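# Flip the steel cup mouth down onto the plate

## Task

Take the steel cup that currently stands open end up, invert it, and leave it standing open end down on the bench plate; the gripper must have released it at the end.

## Robot and tools

Robot: two arms, left_arm and right_arm, each ending in a parallel gripper. The fingers extend along the gripper's +z axis and close along its y axis. The reported end_effector_position is the point between the finger pads, roughly 1 cm short of the fingertips.

World frame (used in every result): origin on the table surface midway between the arms, +z up, +x forward over the table, left_arm on the +y side. The names left and right do not refer to sides of any image. Reported hand positions can be slightly wrong, especially when an arm reaches far.

execute_actions(actions): a list of actions run one after another. Each action is a table of up to 15 rows, and each row lasts one control step (1/30 s). If a table has fewer than 15 rows, its last row repeats until 15 steps have passed. Every row is a single flat list of 14 numbers, each in [-1, 1], covering both arms even if only one moves: dx, dy, dz, rx, ry, rz, opening for left_arm, then the same seven for right_arm. dx to rz are an offset, not a pose: they set the gripper's goal relative to its measured pose at the start of that action, expressed in the gripper's own axes. Every row in a table is relative to that same starting pose, not to the preceding row. For the first action in a call, the start is the last pose a result reported. Scale: 1.0 equals 0.6 m of translation or 180 degrees of rotation; rx, ry, rz form one rotation vector. Opening is absolute, not an offset: +1 is fully open (0.094 m), -1 is closed. An empty list just returns the current state and images.

Per-step clipping: each step the commanded pose is limited to 70 mm and 16 degrees away from the measured pose, so a large offset may need several actions. After an action an arm only continues to its last clipped pose. Arms tend to settle a centimetre or more low; repeated zero offsets can let an arm sag. To hold an arm still, in the first call of a reply send the offset that returns it to its wanted pose, then zeros in later calls, aiming higher if it still hangs low. Elbows cannot fully straighten. Orientation is sacrificed before position when both cannot be met.

move(target, speed, blocking): drives each gripper in a straight line toward a target given as one 14-number row in the same layout and scale as above; offsets are counted from the pose in the latest result that shows one, in gripper axes. Openings are sent when the move starts. speed is the top path speed in m/s, 0.002 to 0.5, default 0.25; rotation is capped at twice that in rad/s. Paths take 0.5 to 10 s and end together; anything longer is cut at 10 s. Rotation goes the short way. Moves ignore obstacles and the other arm, can lag, drift, or overshoot speed near full reach. Faster contacts and targets set deeper past contact push harder. blocking=false returns after 0.5 s while motion continues; then use wait(0) to check, and no rows or moves are accepted until a result shows the move ended (or call stop). The extra move: line reports the ending (done, off_target, moving, held, fault) and limits (paced = pose clipped; held = a check blocked steps, after which the arm may jump faster), plus each gripper's distance from its target.

wait(seconds): 0 to 10; lets time pass with each arm holding its last command; returns early if a running move ends.

stop(): brakes the running move; braking needs space, more at speed; fingers keep moving.

zoom_image(camera, region): enlarged view of the latest image from one camera; region is [x0, y0, x1, y1] in that camera's pixels, origin top-left, at most 504 by 504. Cameras: cam_head_left, cam_head_right, cam_high, cam_low (504x504), cam_left_wrist, cam_right_wrist (616x616, fisheye). Calibration (K, distortion, T_world_to_cam) is provided and may be off by a few degrees and millimetres.

finished_scene(scene): ends the current scene, given its number, after the last command has been held; irreversible; the result tells whether the goal was met. Replying without any tool call also ends things.

Results: a state line per arm with position (m) and quaternion wxyz; Hand target lines show where each arm is currently being driven; Joint positions (last value is the measured finger opening in metres); joint torques (offset, scaled, noisy; nonzero even in free air); grip_measured on the command scale, possibly off by about 1 mm. A pose unreachable line means the clearance check altered or blocked that arm's command. FAULT lines mark an arm stop. MOTOR HOT appears from 85 °C; at 100 °C the arm and its gripper go limp and it drops.

Gripping: between the extremes, fingers go to where grip_measured equals your number. To hold, command roughly 0.03 below grip_measured for a firm grip, less for a gentle one. Pad force tops out around 50 to 62 N and is weaker on parts under 2 mm thick; first contact can spike.

Avoid: knocking anything off the table (failure), arms colliding or pressing on each other, dropping or slamming the cup, hard pushes, and long heavy holds that heat motors. Objects may occasionally be tugged or pushed by outside disturbances. Smooth, quick, low-effort motion is preferred.

Each tool is called after "Emit:" as name([rows], argument=value, ...), one row to a line, values as JSON.

## Session

Emit:
execute_actions(actions=[])

Scene clock: 0.00 s.
left_arm: end_effector_position=(+0.1491, +0.0284, +0.1406) grip_measured=+1.000 end_effector_quat_wxyz=(+0.472, +0.752, +0.254, -0.384) | right_arm: end_effector_position=(+0.3903, -0.3330, +0.3849) grip_measured=+1.000 end_effector_quat_wxyz=(+0.515, +0.575, +0.483, +0.414)
Joint positions: left_arm=[-0.591  0.979  0.257  0.074  1.125  1.162  0.094] | right_arm=[-0.066  0.657  0.66  -0.136  0.305  1.59   0.094]
Joint velocities: left_arm=[-0.005 -0.015  0.017 -0.022 -0.051 -0.037  0.   ] | right_arm=[ 0.015 -0.005  0.002 -0.027 -0.095 -0.037  0.   ]
Joint torques (N m, as the arm reports them, + toward a larger angle): no reading
Motor temperatures (°C, as the motors report them): left_arm=[25 26 23 25 24 26] | right_arm=[25 24 23 22 23 24]
Hand target (left_arm): +0.155, +0.023, +0.150; +0.481, +0.752, +0.246, -0.379
Hand target (right_arm): +0.391, -0.333, +0.402; +0.521, +0.569, +0.474, +0.424

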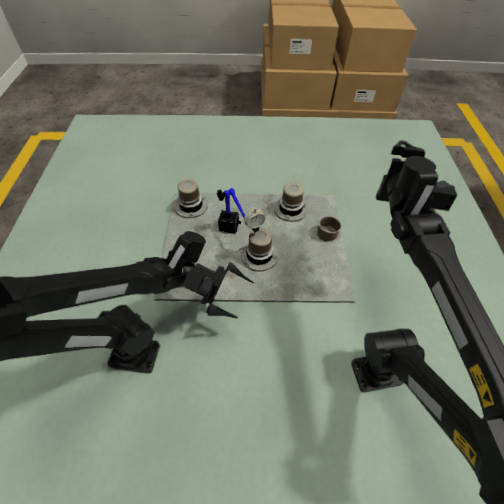

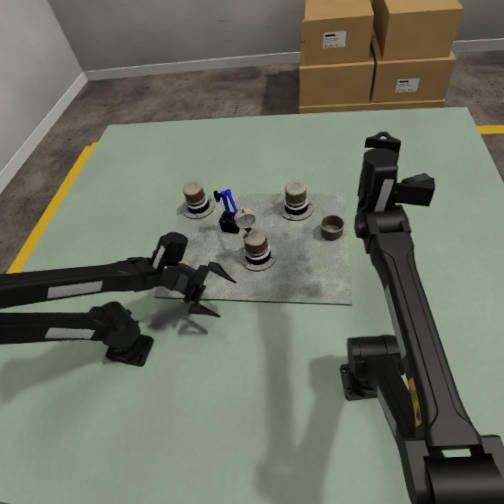

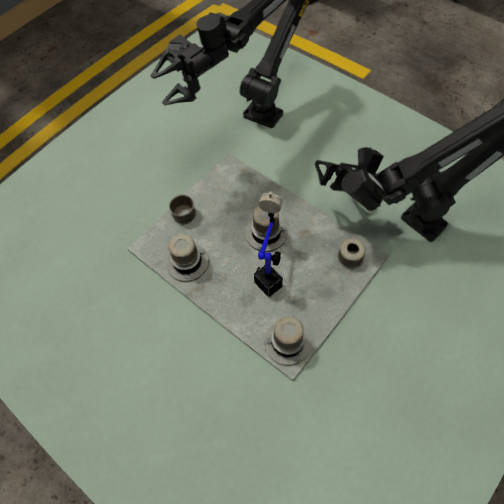

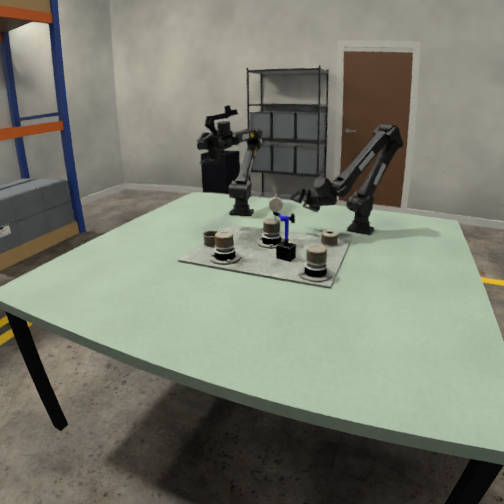

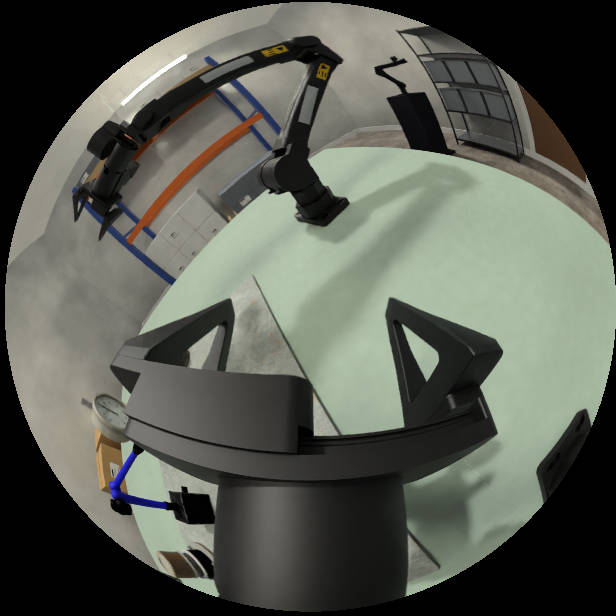

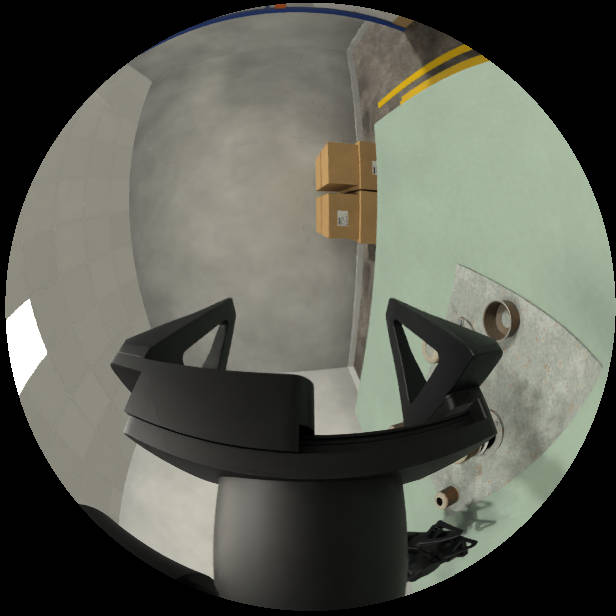

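Emit:
move(target=[0,0,0,0,0,0,1,0.162,-0.43,0.095,0.46,0,0,0])

Emit:
zoom_image(camera="cam_right_wrist", region=[100,100,500,500])

Scene clock: 15.50 s.
left_arm: end_effector_position=(+0.1491, +0.0284, +0.1406) grip_measured=+1.000 end_effector_quat_wxyz=(+0.472, +0.752, +0.254, -0.384) | right_arm: end_effector_position=(+0.4151, -0.2476, +0.1152) grip_measured=+0.002 end_effector_quat_wxyz=(-0.000, +0.763, +0.647, -0.015)
Joint positions: left_arm=[-0.591  0.979  0.257  0.074  1.125  1.162  0.094] | right_arm=[ 0.013  1.525  1.119 -1.191  0.014  1.927  0.047]
Joint velocities: left_arm=[-0.005 -0.005 -0.017 -0.002 -0.007 -0.066  0.   ] | right_arm=[-0.005  0.005  0.012 -0.012 -0.081 -0.022 -0.002]
Joint torques (N m, as the arm reports them, + toward a larger angle): left_arm=[ 2.34 -4.    7.52  1.32  0.57 -0.04] | right_arm=[ -1.2  -12.07  11.51  -0.45   0.     0.12]
Motor temperatures (°C, as the motors report them): left_arm=[25 26 25 25 25 26] | right_arm=[25 24 27 22 23 24]
Hand target (left_arm): +0.149, +0.028, +0.141; +0.472, +0.752, +0.254, -0.384
Hand target (right_arm): +0.430, -0.246, +0.125; +0.004, +0.769, +0.639, -0.005
Off the commanded pose (left_arm): 0.000 m, 0 deg.
Off the commanded pose (right_arm): 0.017 m, 2 deg.
move: off_target (right_arm)
camera_calibration (this result's frames):
cam_right_wrist: T_world_to_cam=[[-0.98817, 0.152366, 0.0174378, 0.445734], [0.134532, 0.806639, 0.57553, 0.081999], [0.0736254, 0.571067, -0.817595, 0.33214], [0, 0, 0, 1]] pos_world=[0.404976, -0.323733, 0.216591]

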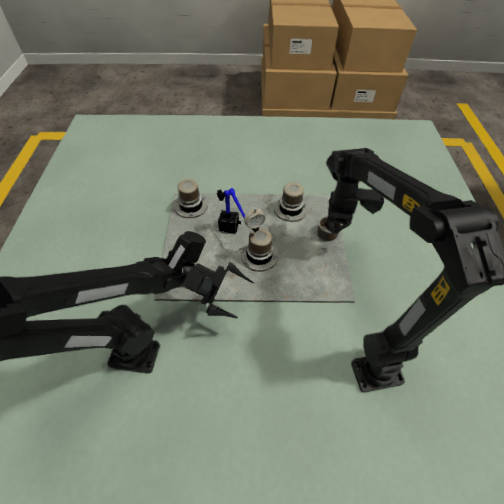

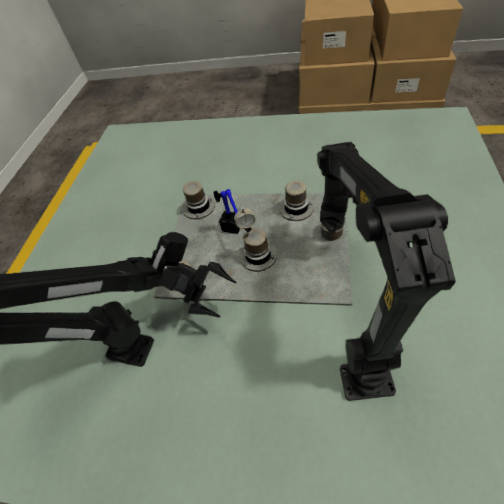

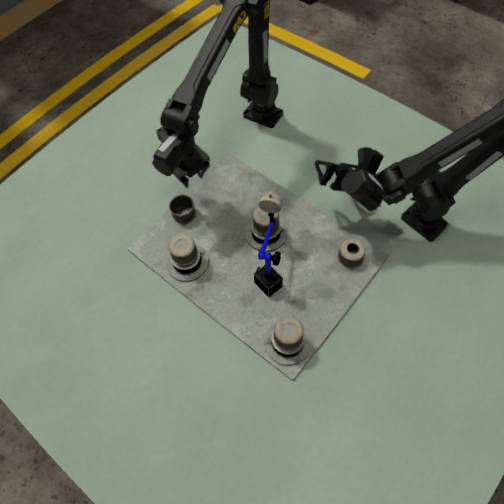

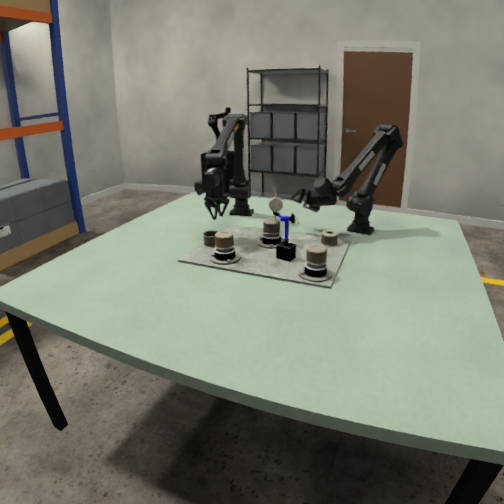

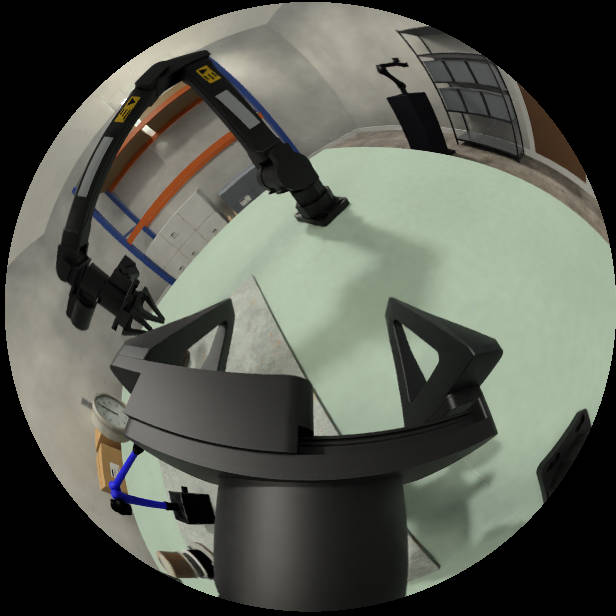

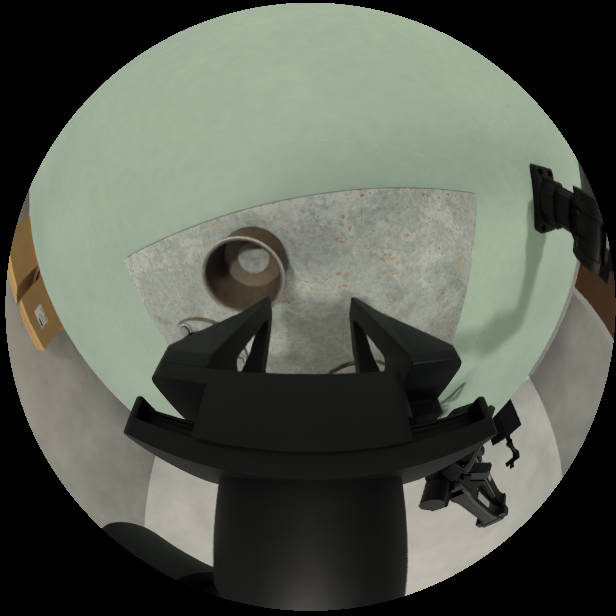

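Region (100, 100, 500, 500) of cam_right_wrist's 616x616 image, scaled by 1.260, with more detail than that image has.

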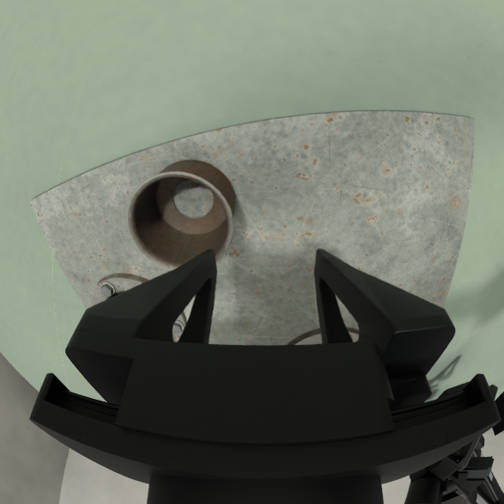

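Emit:
move(target=[0,0,0,0,0,0,1,0.008,0.058,0.117,0,0,0,0], speed=0.06)

Emit:
zoom_image(camera="cam_low", region=[170,180,270,280])

Scene clock: 22.23 s.
left_arm: end_effector_position=(+0.1491, +0.0284, +0.1406) grip_measured=+1.000 end_effector_quat_wxyz=(+0.472, +0.752, +0.254, -0.384) | right_arm: end_effector_position=(+0.4452, -0.2476, +0.0537) grip_measured=+0.002 end_effector_quat_wxyz=(+0.002, +0.766, +0.643, -0.011)
Joint positions: left_arm=[-0.591  0.979  0.257  0.074  1.125  1.162  0.094] | right_arm=[ 0.     1.668  1.112 -1.033  0.014  1.924  0.047]
Joint velocities: left_arm=[-0.005 -0.024  0.007 -0.007 -0.007  0.037  0.   ] | right_arm=[-0.005 -0.024  0.027 -0.002  0.007  0.022 -0.   ]
Joint torques (N m, as the arm reports them, + toward a larger angle): left_arm=[ 2.31 -3.95  7.52  1.32  0.57 -0.04] | right_arm=[ -1.36 -13.19   7.97   0.36   0.11  -0.14]
Motor temperatures (°C, as the motors report them): left_arm=[25 26 25 25 25 26] | right_arm=[25 24 27 22 23 24]
Hand target (left_arm): +0.149, +0.028, +0.141; +0.472, +0.752, +0.254, -0.384
Hand target (right_arm): +0.448, -0.250, +0.045; -0.000, +0.763, +0.647, -0.015
Off the commanded pose (left_arm): 0.000 m, 0 deg.
Off the commanded pose (right_arm): 0.010 m, 1 deg.
move: done
camera_calibration (this result's frames):
cam_right_wrist: T_world_to_cam=[[-0.98679, 0.161762, 0.00888948, 0.478756], [0.13706, 0.804331, 0.578157, 0.111576], [0.0863738, 0.571738, -0.815877, 0.273991], [0, 0, 0, 1]] pos_world=[0.433473, -0.32384, 0.154778]

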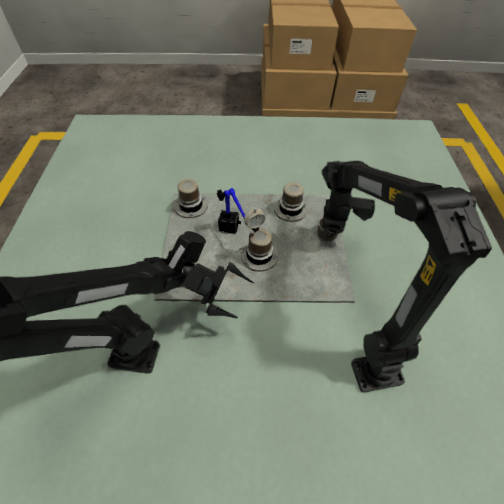

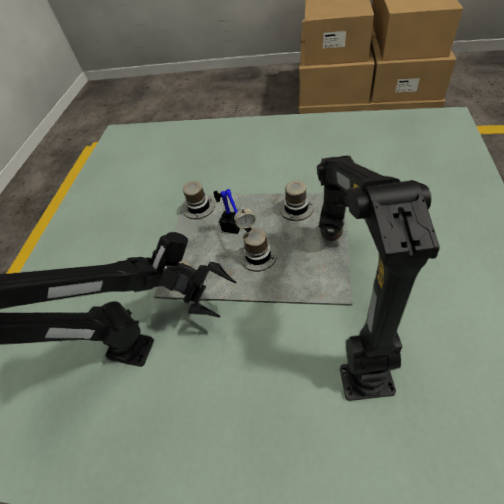

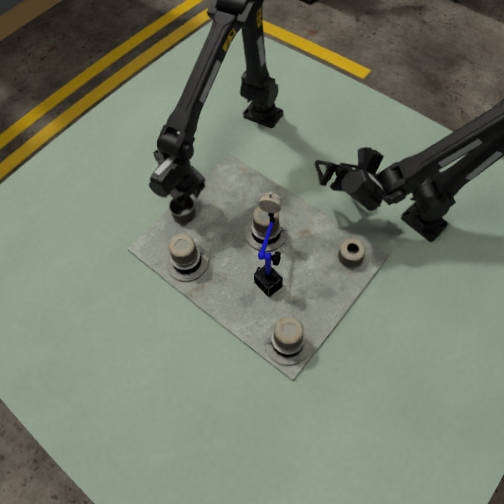

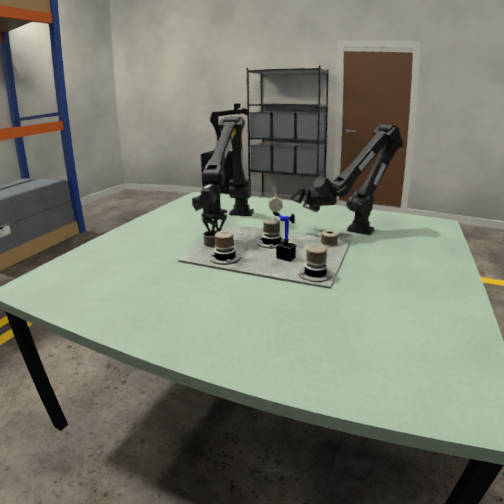

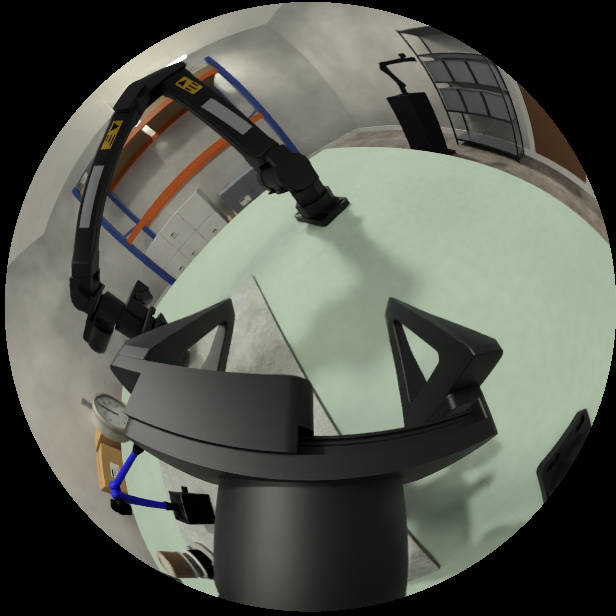

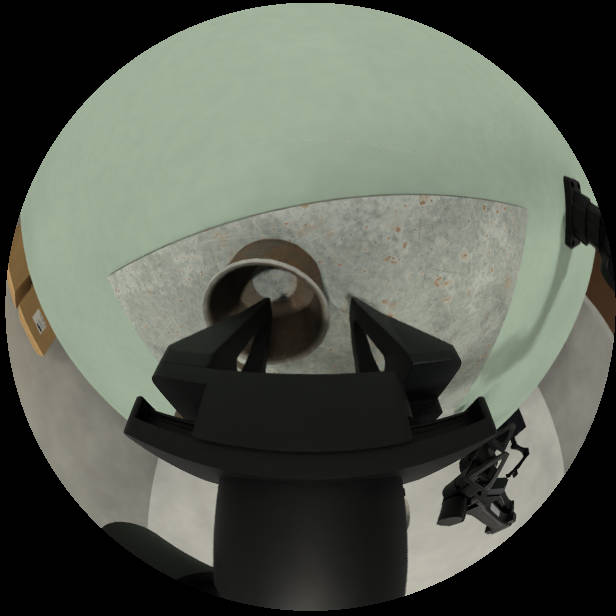

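Region (170, 180, 270, 280) of cam_low's 504x504 image, scaled by 5.040, with more detail than that image has.

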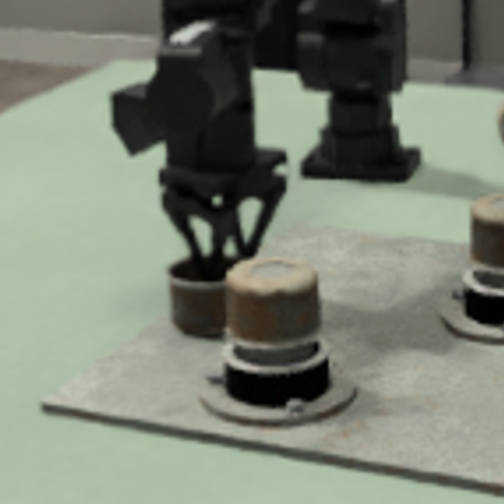

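Emit:
move(target=[0,0,0,0,0,0,1,0,-0.012,0.038,0,0,0,0], speed=0.04)

Emit:
move(target=[0,0,0,0,0,0,1,0,0,0,0,0,0,-1])

Scene clock: 26.33 s.
left_arm: end_effector_position=(+0.1491, +0.0284, +0.1406) grip_measured=+1.000 end_effector_quat_wxyz=(+0.472, +0.752, +0.254, -0.384) | right_arm: end_effector_position=(+0.4379, -0.2489, +0.0389) grip_measured=+0.002 end_effector_quat_wxyz=(+0.004, +0.766, +0.643, -0.007)
Joint positions: left_arm=[-0.591  0.979  0.257  0.074  1.125  1.162  0.094] | right_arm=[ 0.     1.668  1.066 -0.977  0.014  1.924  0.047]
Joint velocities: left_arm=[-0.024  0.005  0.022 -0.012 -0.007 -0.037  0.   ] | right_arm=[-0.005 -0.015 -0.002 -0.007 -0.022  0.066 -0.   ]
Joint torques (N m, as the arm reports them, + toward a larger angle): left_arm=[ 2.3  -3.94  7.51  1.33  0.57 -0.04] | right_arm=[ -0.47 -13.15   7.3    0.31   0.1    0.03]
Motor temperatures (°C, as the motors report them): left_arm=[25 26 25 25 25 26] | right_arm=[25 24 27 22 23 24]
Hand target (left_arm): +0.149, +0.028, +0.141; +0.472, +0.752, +0.254, -0.384
Hand target (right_arm): +0.438, -0.247, +0.031; +0.002, +0.766, +0.643, -0.011
Off the commanded pose (left_arm): 0.000 m, 0 deg.
Off the commanded pose (right_arm): 0.008 m, 1 deg.
move: done
camera_calibration (this result's frames):
cam_right_wrist: T_world_to_cam=[[-0.986831, 0.161755, 0.000263534, 0.472278], [0.13184, 0.803385, 0.580681, 0.124137], [0.093716, 0.573068, -0.814131, 0.260351], [0, 0, 0, 1]] pos_world=[0.425293, -0.325322, 0.139752]

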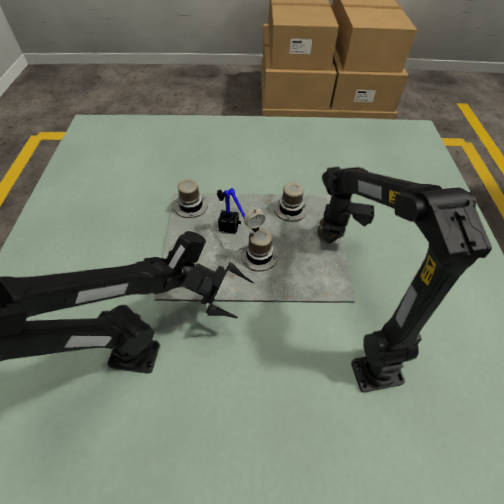

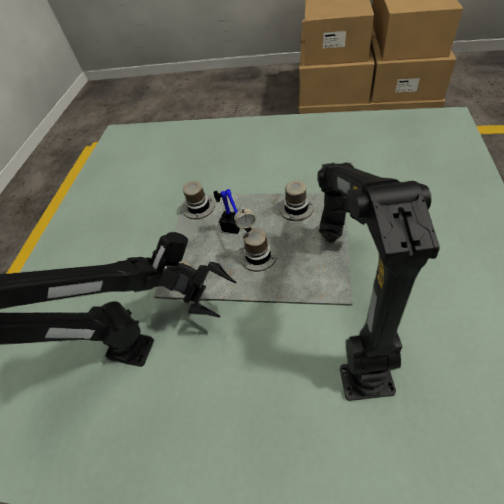

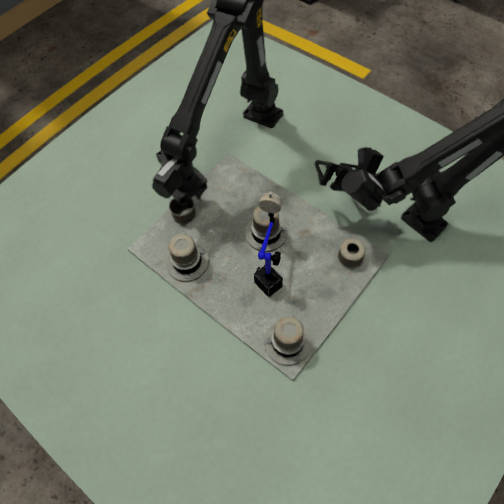

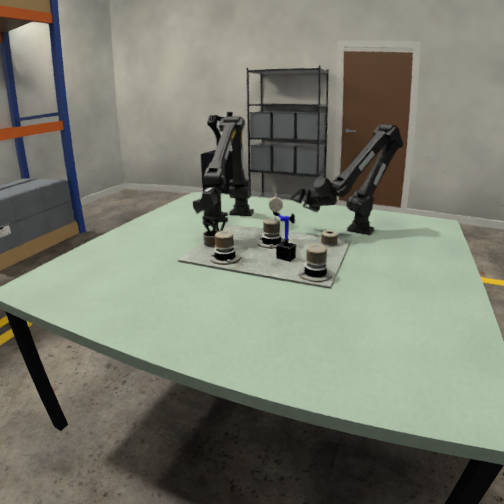

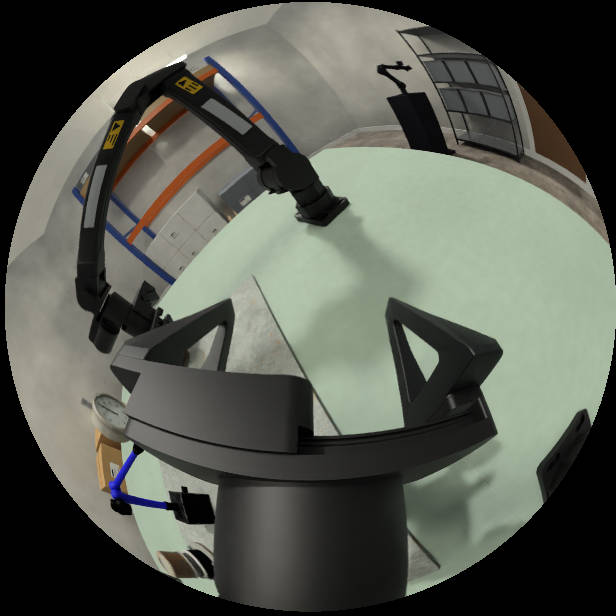

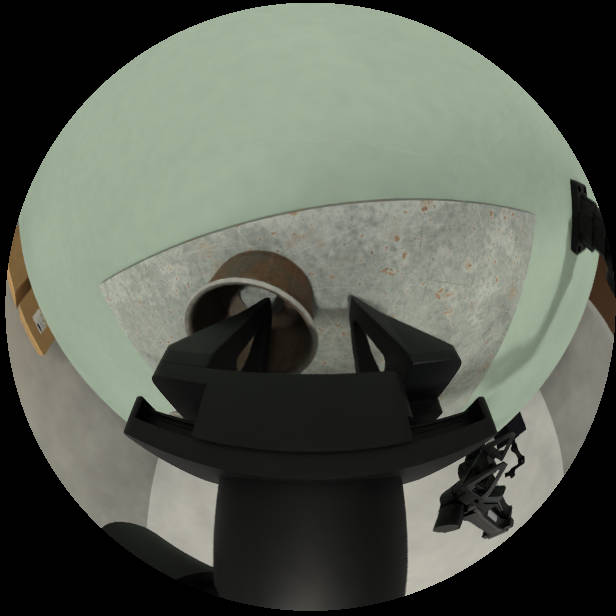

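Scene clock: 26.83 s.
left_arm: end_effector_position=(+0.1491, +0.0284, +0.1406) grip_measured=+1.000 end_effector_quat_wxyz=(+0.472, +0.752, +0.254, -0.384) | right_arm: end_effector_position=(+0.4375, -0.2488, +0.0385) grip_measured=-0.953 end_effector_quat_wxyz=(+0.004, +0.766, +0.643, -0.007)
Joint positions: left_arm=[-0.591  0.979  0.257  0.074  1.125  1.162  0.094] | right_arm=[ 0.     1.668  1.065 -0.977  0.014  1.924  0.002]
Joint velocities: left_arm=[-0.005 -0.015  0.012 -0.012 -0.051 -0.037  0.   ] | right_arm=[-0.015 -0.005  0.007  0.002 -0.037  0.037  0.001]
Joint torques (N m, as the arm reports them, + toward a larger angle): left_arm=[ 2.31 -3.97  7.51  1.33  0.57 -0.04] | right_arm=[ -0.88 -15.07   7.39  -0.1    0.1   -0.02]
Motor temperatures (°C, as the motors report them): left_arm=[25 26 25 25 25 26] | right_arm=[25 24 27 22 23 24]
Hand target (left_arm): +0.149, +0.028, +0.141; +0.472, +0.752, +0.254, -0.384
Hand target (right_arm): +0.438, -0.249, +0.039; +0.004, +0.766, +0.643, -0.007
Off the commanded pose (left_arm): 0.000 m, 0 deg.
Off the commanded pose (right_arm): 0.001 m, 0 deg.
move: done
camera_calibration (this result's frames):
cam_right_wrist: T_world_to_cam=[[-0.986769, 0.162131, 0.000610468, 0.471955], [0.132358, 0.803377, 0.580574, 0.124086], [0.0936386, 0.572974, -0.814207, 0.260046], [0, 0, 0, 1]] pos_world=[0.424936, -0.325206, 0.139402]

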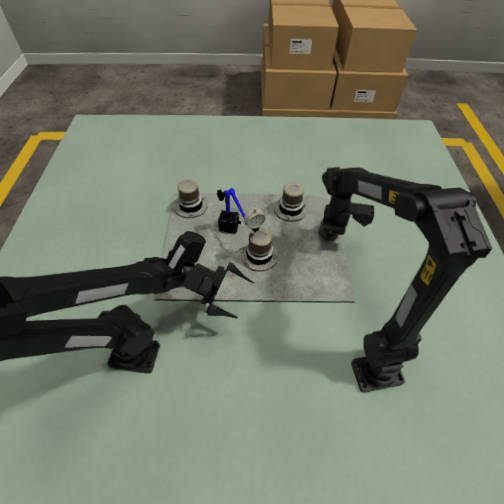

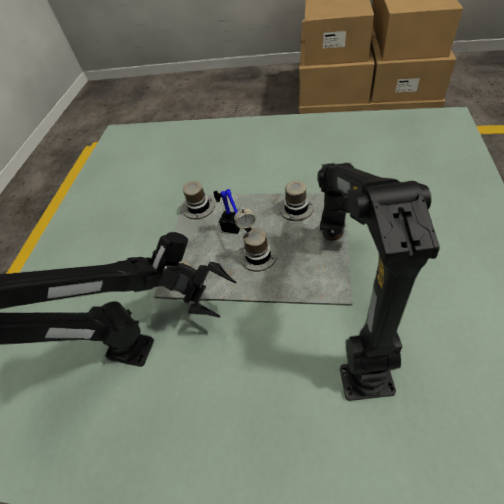

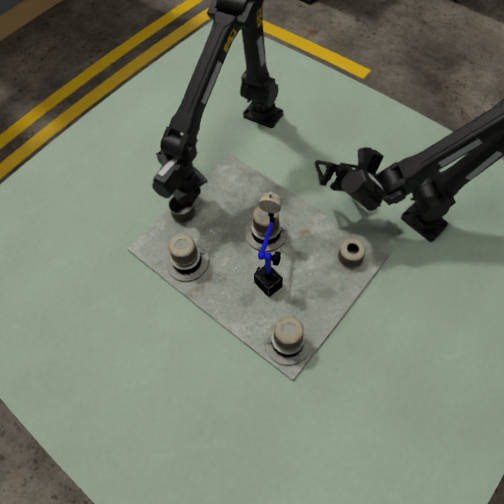

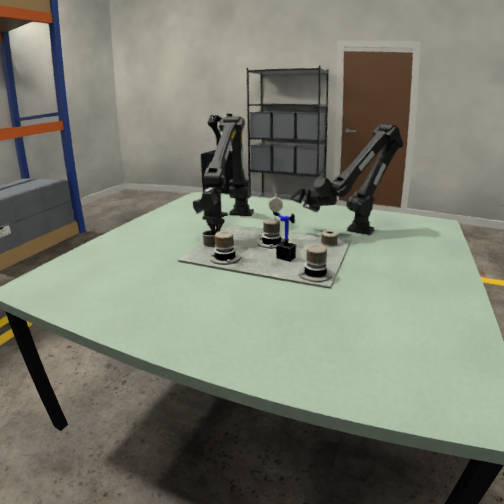

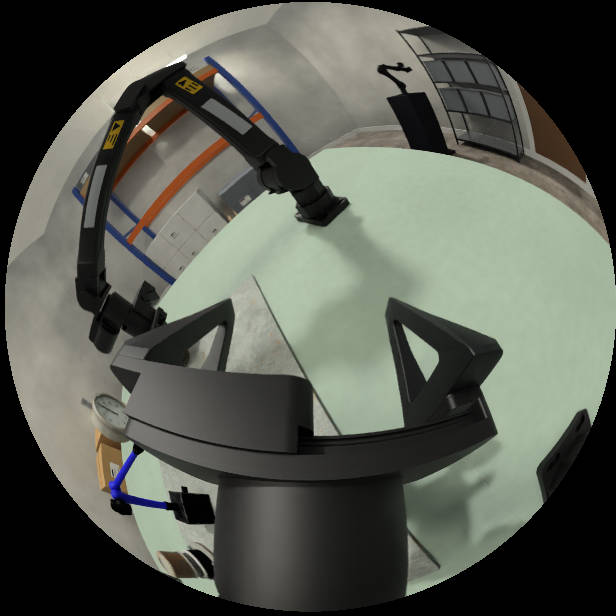

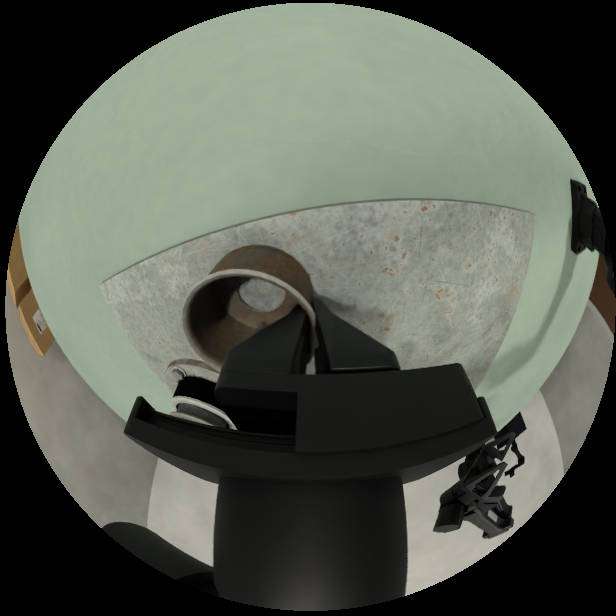

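Emit:
move(target=[-0.132,0.207,-0.268,-0.134,-0.049,-0.191,1,0.057,-0.158,-0.4,-0.5,0,0,-1], speed=0.15)

Scene clock: 42.03 s.
left_arm: end_effector_position=(+0.1908, +0.0812, +0.2056) grip_measured=+1.000 end_effector_quat_wxyz=(+0.479, +0.627, +0.402, -0.463) | right_arm: end_effector_position=(+0.3522, -0.1981, +0.2639) grip_measured=-0.953 end_effector_quat_wxyz=(+0.549, +0.540, +0.468, +0.434)
Joint positions: left_arm=[-0.273  0.74   0.263 -0.025  1.338  0.723  0.094] | right_arm=[0.55  0.893 0.348 0.51  0.916 1.554 0.002]
Joint velocities: left_arm=[-0.015 -0.005 -0.002  0.002 -0.007  0.022  0.   ] | right_arm=[-0.005  0.024 -0.002  0.012  0.095 -0.11  -0.001]
Joint torques (N m, as the arm reports them, + toward a larger angle): left_arm=[ 2.16 -1.85  8.79  1.31  0.47  0.01] | right_arm=[-0.37 -3.74  9.8   2.53  0.08 -0.23]
Motor temperatures (°C, as the motors report them): left_arm=[25 26 26 25 25 26] | right_arm=[25 25 26 22 23 24]
Hand target (left_arm): +0.191, +0.081, +0.206; +0.479, +0.628, +0.401, -0.463
Hand target (right_arm): +0.353, -0.195, +0.274; +0.552, +0.536, +0.461, +0.444
Off the commanded pose (left_arm): 0.127 m, 19 deg; position and orientation clipped at the last step of the last action.
Off the commanded pose (right_arm): 0.015 m, 2 deg.
move: held (left_arm), off_target (right_arm); limits=paced,held; held on 85 of 172 steps (left_arm), including the last (left_arm)
pose unreachable (left arm): on one or more control steps of this call, first in action 0 (counted from 0), this arm could not follow its commanded pose, so it was not sent that pose on those steps. On the call's last step it was still not sent that pose. It may still have moved: this result reports where it is.
cause: the commanded pose would bring two parts of the arm too close to each other (its wrist (the part past joint 4) and its wrist camera, with joints 5 (wrist yaw) and 6 (wrist roll) between them).
camera_calibration (this result's frames):
cam_left_wrist: T_world_to_cam=[[-0.948381, 0.219579, -0.228822, 0.210006], [0.316757, 0.620684, -0.717228, 0.0436392], [-0.0154617, -0.752686, -0.658198, 0.32493], [0, 0, 0, 1]] pos_world=[0.190367, 0.171371, 0.293221]
cam_right_wrist: T_world_to_cam=[[-0.0282047, -0.0507556, -0.998313, 0.263177], [-0.434524, 0.900038, -0.0334828, 0.344671], [0.900219, 0.432846, -0.0474398, -0.0916539], [0, 0, 0, 1]] pos_world=[0.239699, -0.257187, 0.269925]

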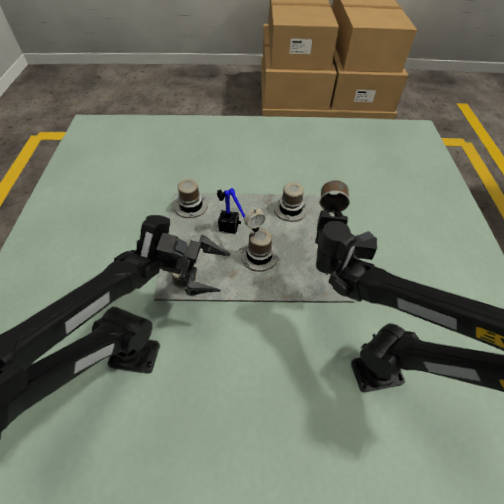

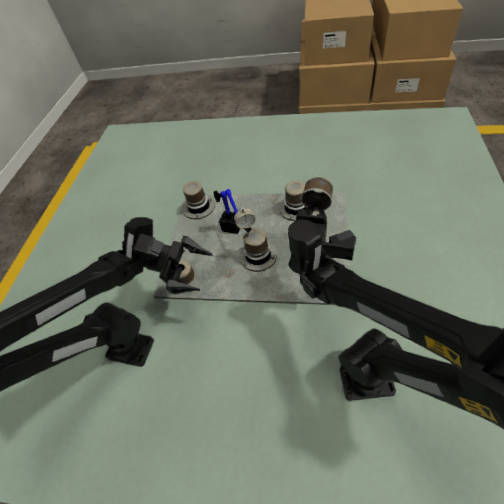

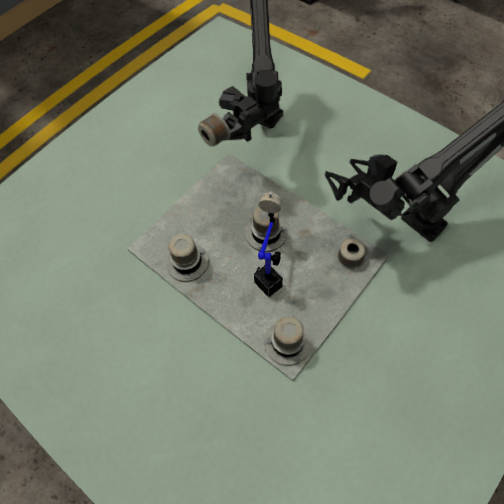

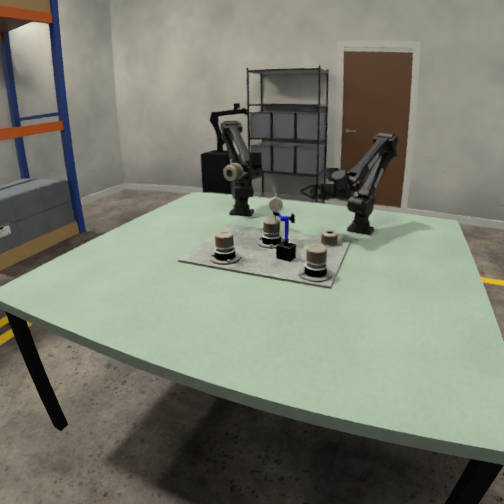

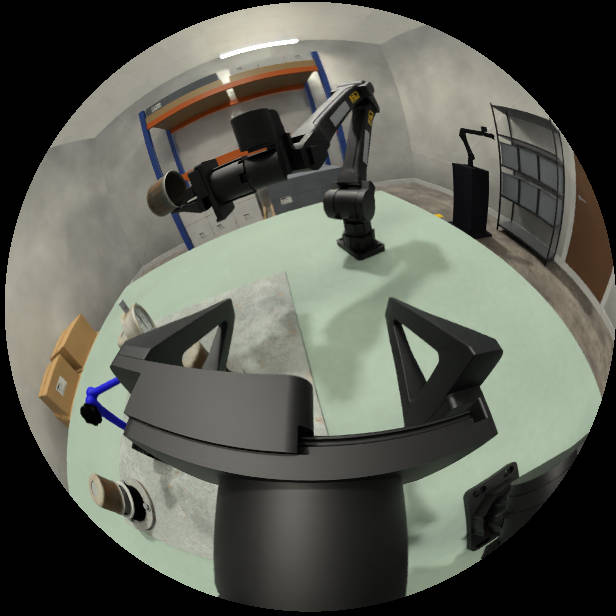

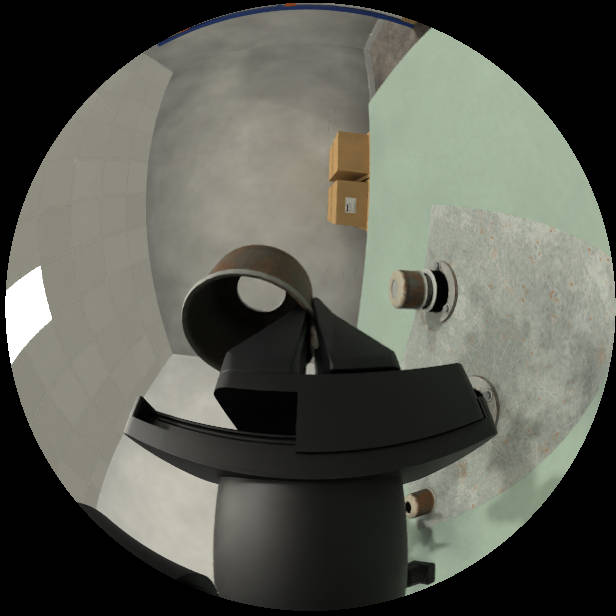

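Emit:
move(target=[-0.332,0.238,0.032,0.062,0.215,0.162,1,0.175,0.065,-0.123,-0.388,0.386,0.023,-1], speed=0.2)

Scene clock: 66.93 s.
left_arm: end_effector_position=(+0.2724, +0.0240, +0.4080) grip_measured=+1.000 end_effector_quat_wxyz=(+0.348, +0.864, +0.336, -0.141) | right_arm: end_effector_position=(+0.2879, -0.0815, +0.2873) grip_measured=-0.953 end_effector_quat_wxyz=(+0.369, -0.090, +0.564, +0.734)
Joint positions: left_arm=[-0.542  1.029  1.308 -1.315  0.584  1.564  0.094] | right_arm=[ 0.187  1.293  0.282  1.548 -0.822  1.358  0.002]
Joint velocities: left_arm=[ 0.005 -0.015 -0.022  0.002 -0.066  0.037  0.   ] | right_arm=[-0.015 -0.005  0.002 -0.017  0.022 -0.022  0.001]
Joint torques (N m, as the arm reports them, + toward a larger angle): left_arm=[ 1.46 -5.76 13.15  0.69  0.43  0.05] | right_arm=[-1.33 -5.01  9.22  2.09  0.32 -0.03]
Motor temperatures (°C, as the motors report them): left_arm=[25 26 27 25 25 26] | right_arm=[25 24 27 22 23 24]
Hand target (left_arm): +0.275, +0.018, +0.427; +0.359, +0.866, +0.323, -0.134
Hand target (right_arm): +0.299, -0.080, +0.303; +0.384, -0.102, +0.548, +0.736
Off the commanded pose (left_arm): 0.021 m, 2 deg.
Off the commanded pose (right_arm): 0.018 m, 29 deg; orientation clipped at the last step of the last action.
joint sent to its limit (right arm) — the command would take joint 4 (wrist pitch) past its upper limit, so that joint was sent only as far as its limit.
move: off_target (left_arm, right_arm); limits=paced
camera_calibration (this result's frames):
cam_left_wrist: T_world_to_cam=[[-0.67755, 0.534917, -0.504767, 0.377529], [0.602773, 0.797117, 0.0356264, -0.190899], [0.421416, -0.280121, -0.86252, 0.369409], [0, 0, 0, 1]] pos_world=[0.215189, 0.0537012, 0.515988]
cam_right_wrist: T_world_to_cam=[[0.65113, 0.0904282, -0.75356, 0.0363311], [-0.734258, -0.176221, -0.655599, 0.389875], [-0.192078, 0.980188, -0.0483454, 0.276152], [0, 0, 0, 1]] pos_world=[0.315655, -0.205262, 0.29633]

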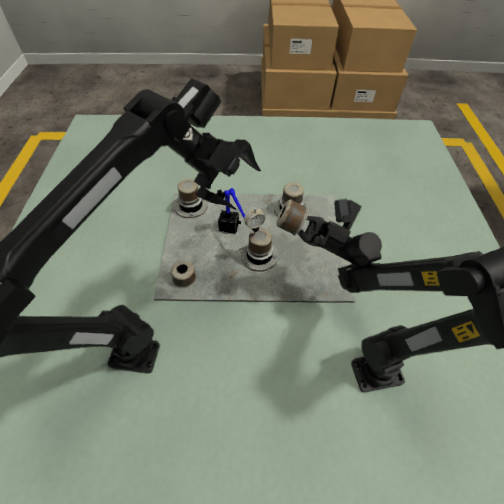

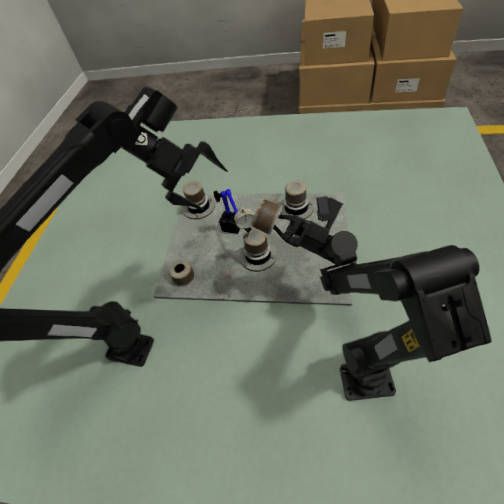

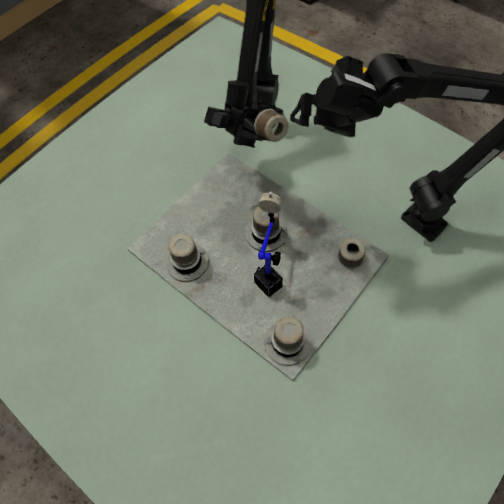

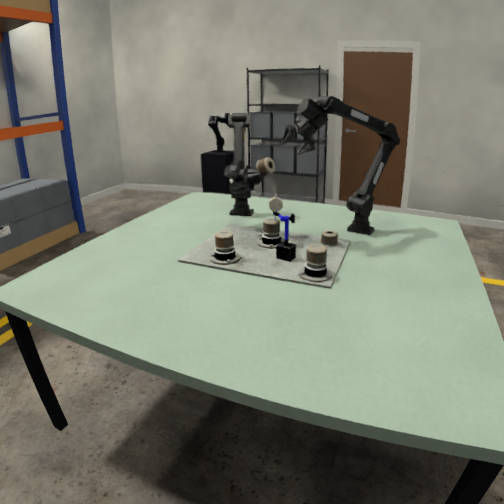

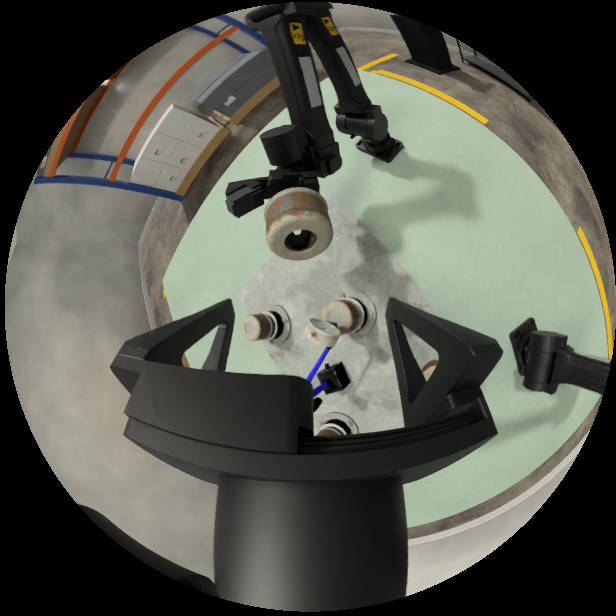

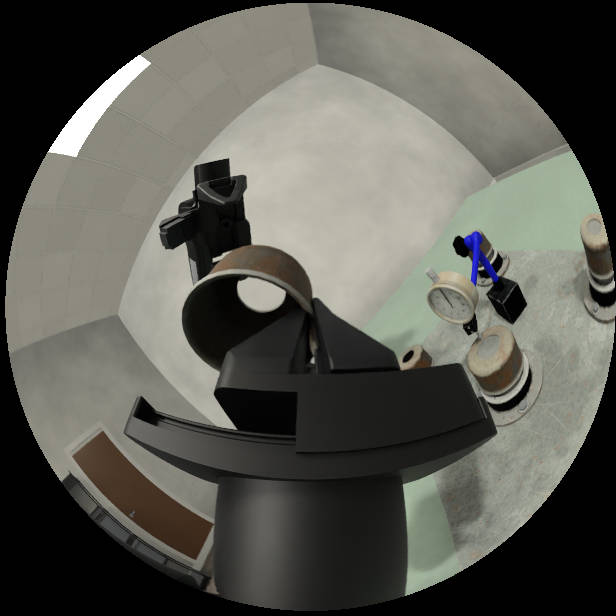

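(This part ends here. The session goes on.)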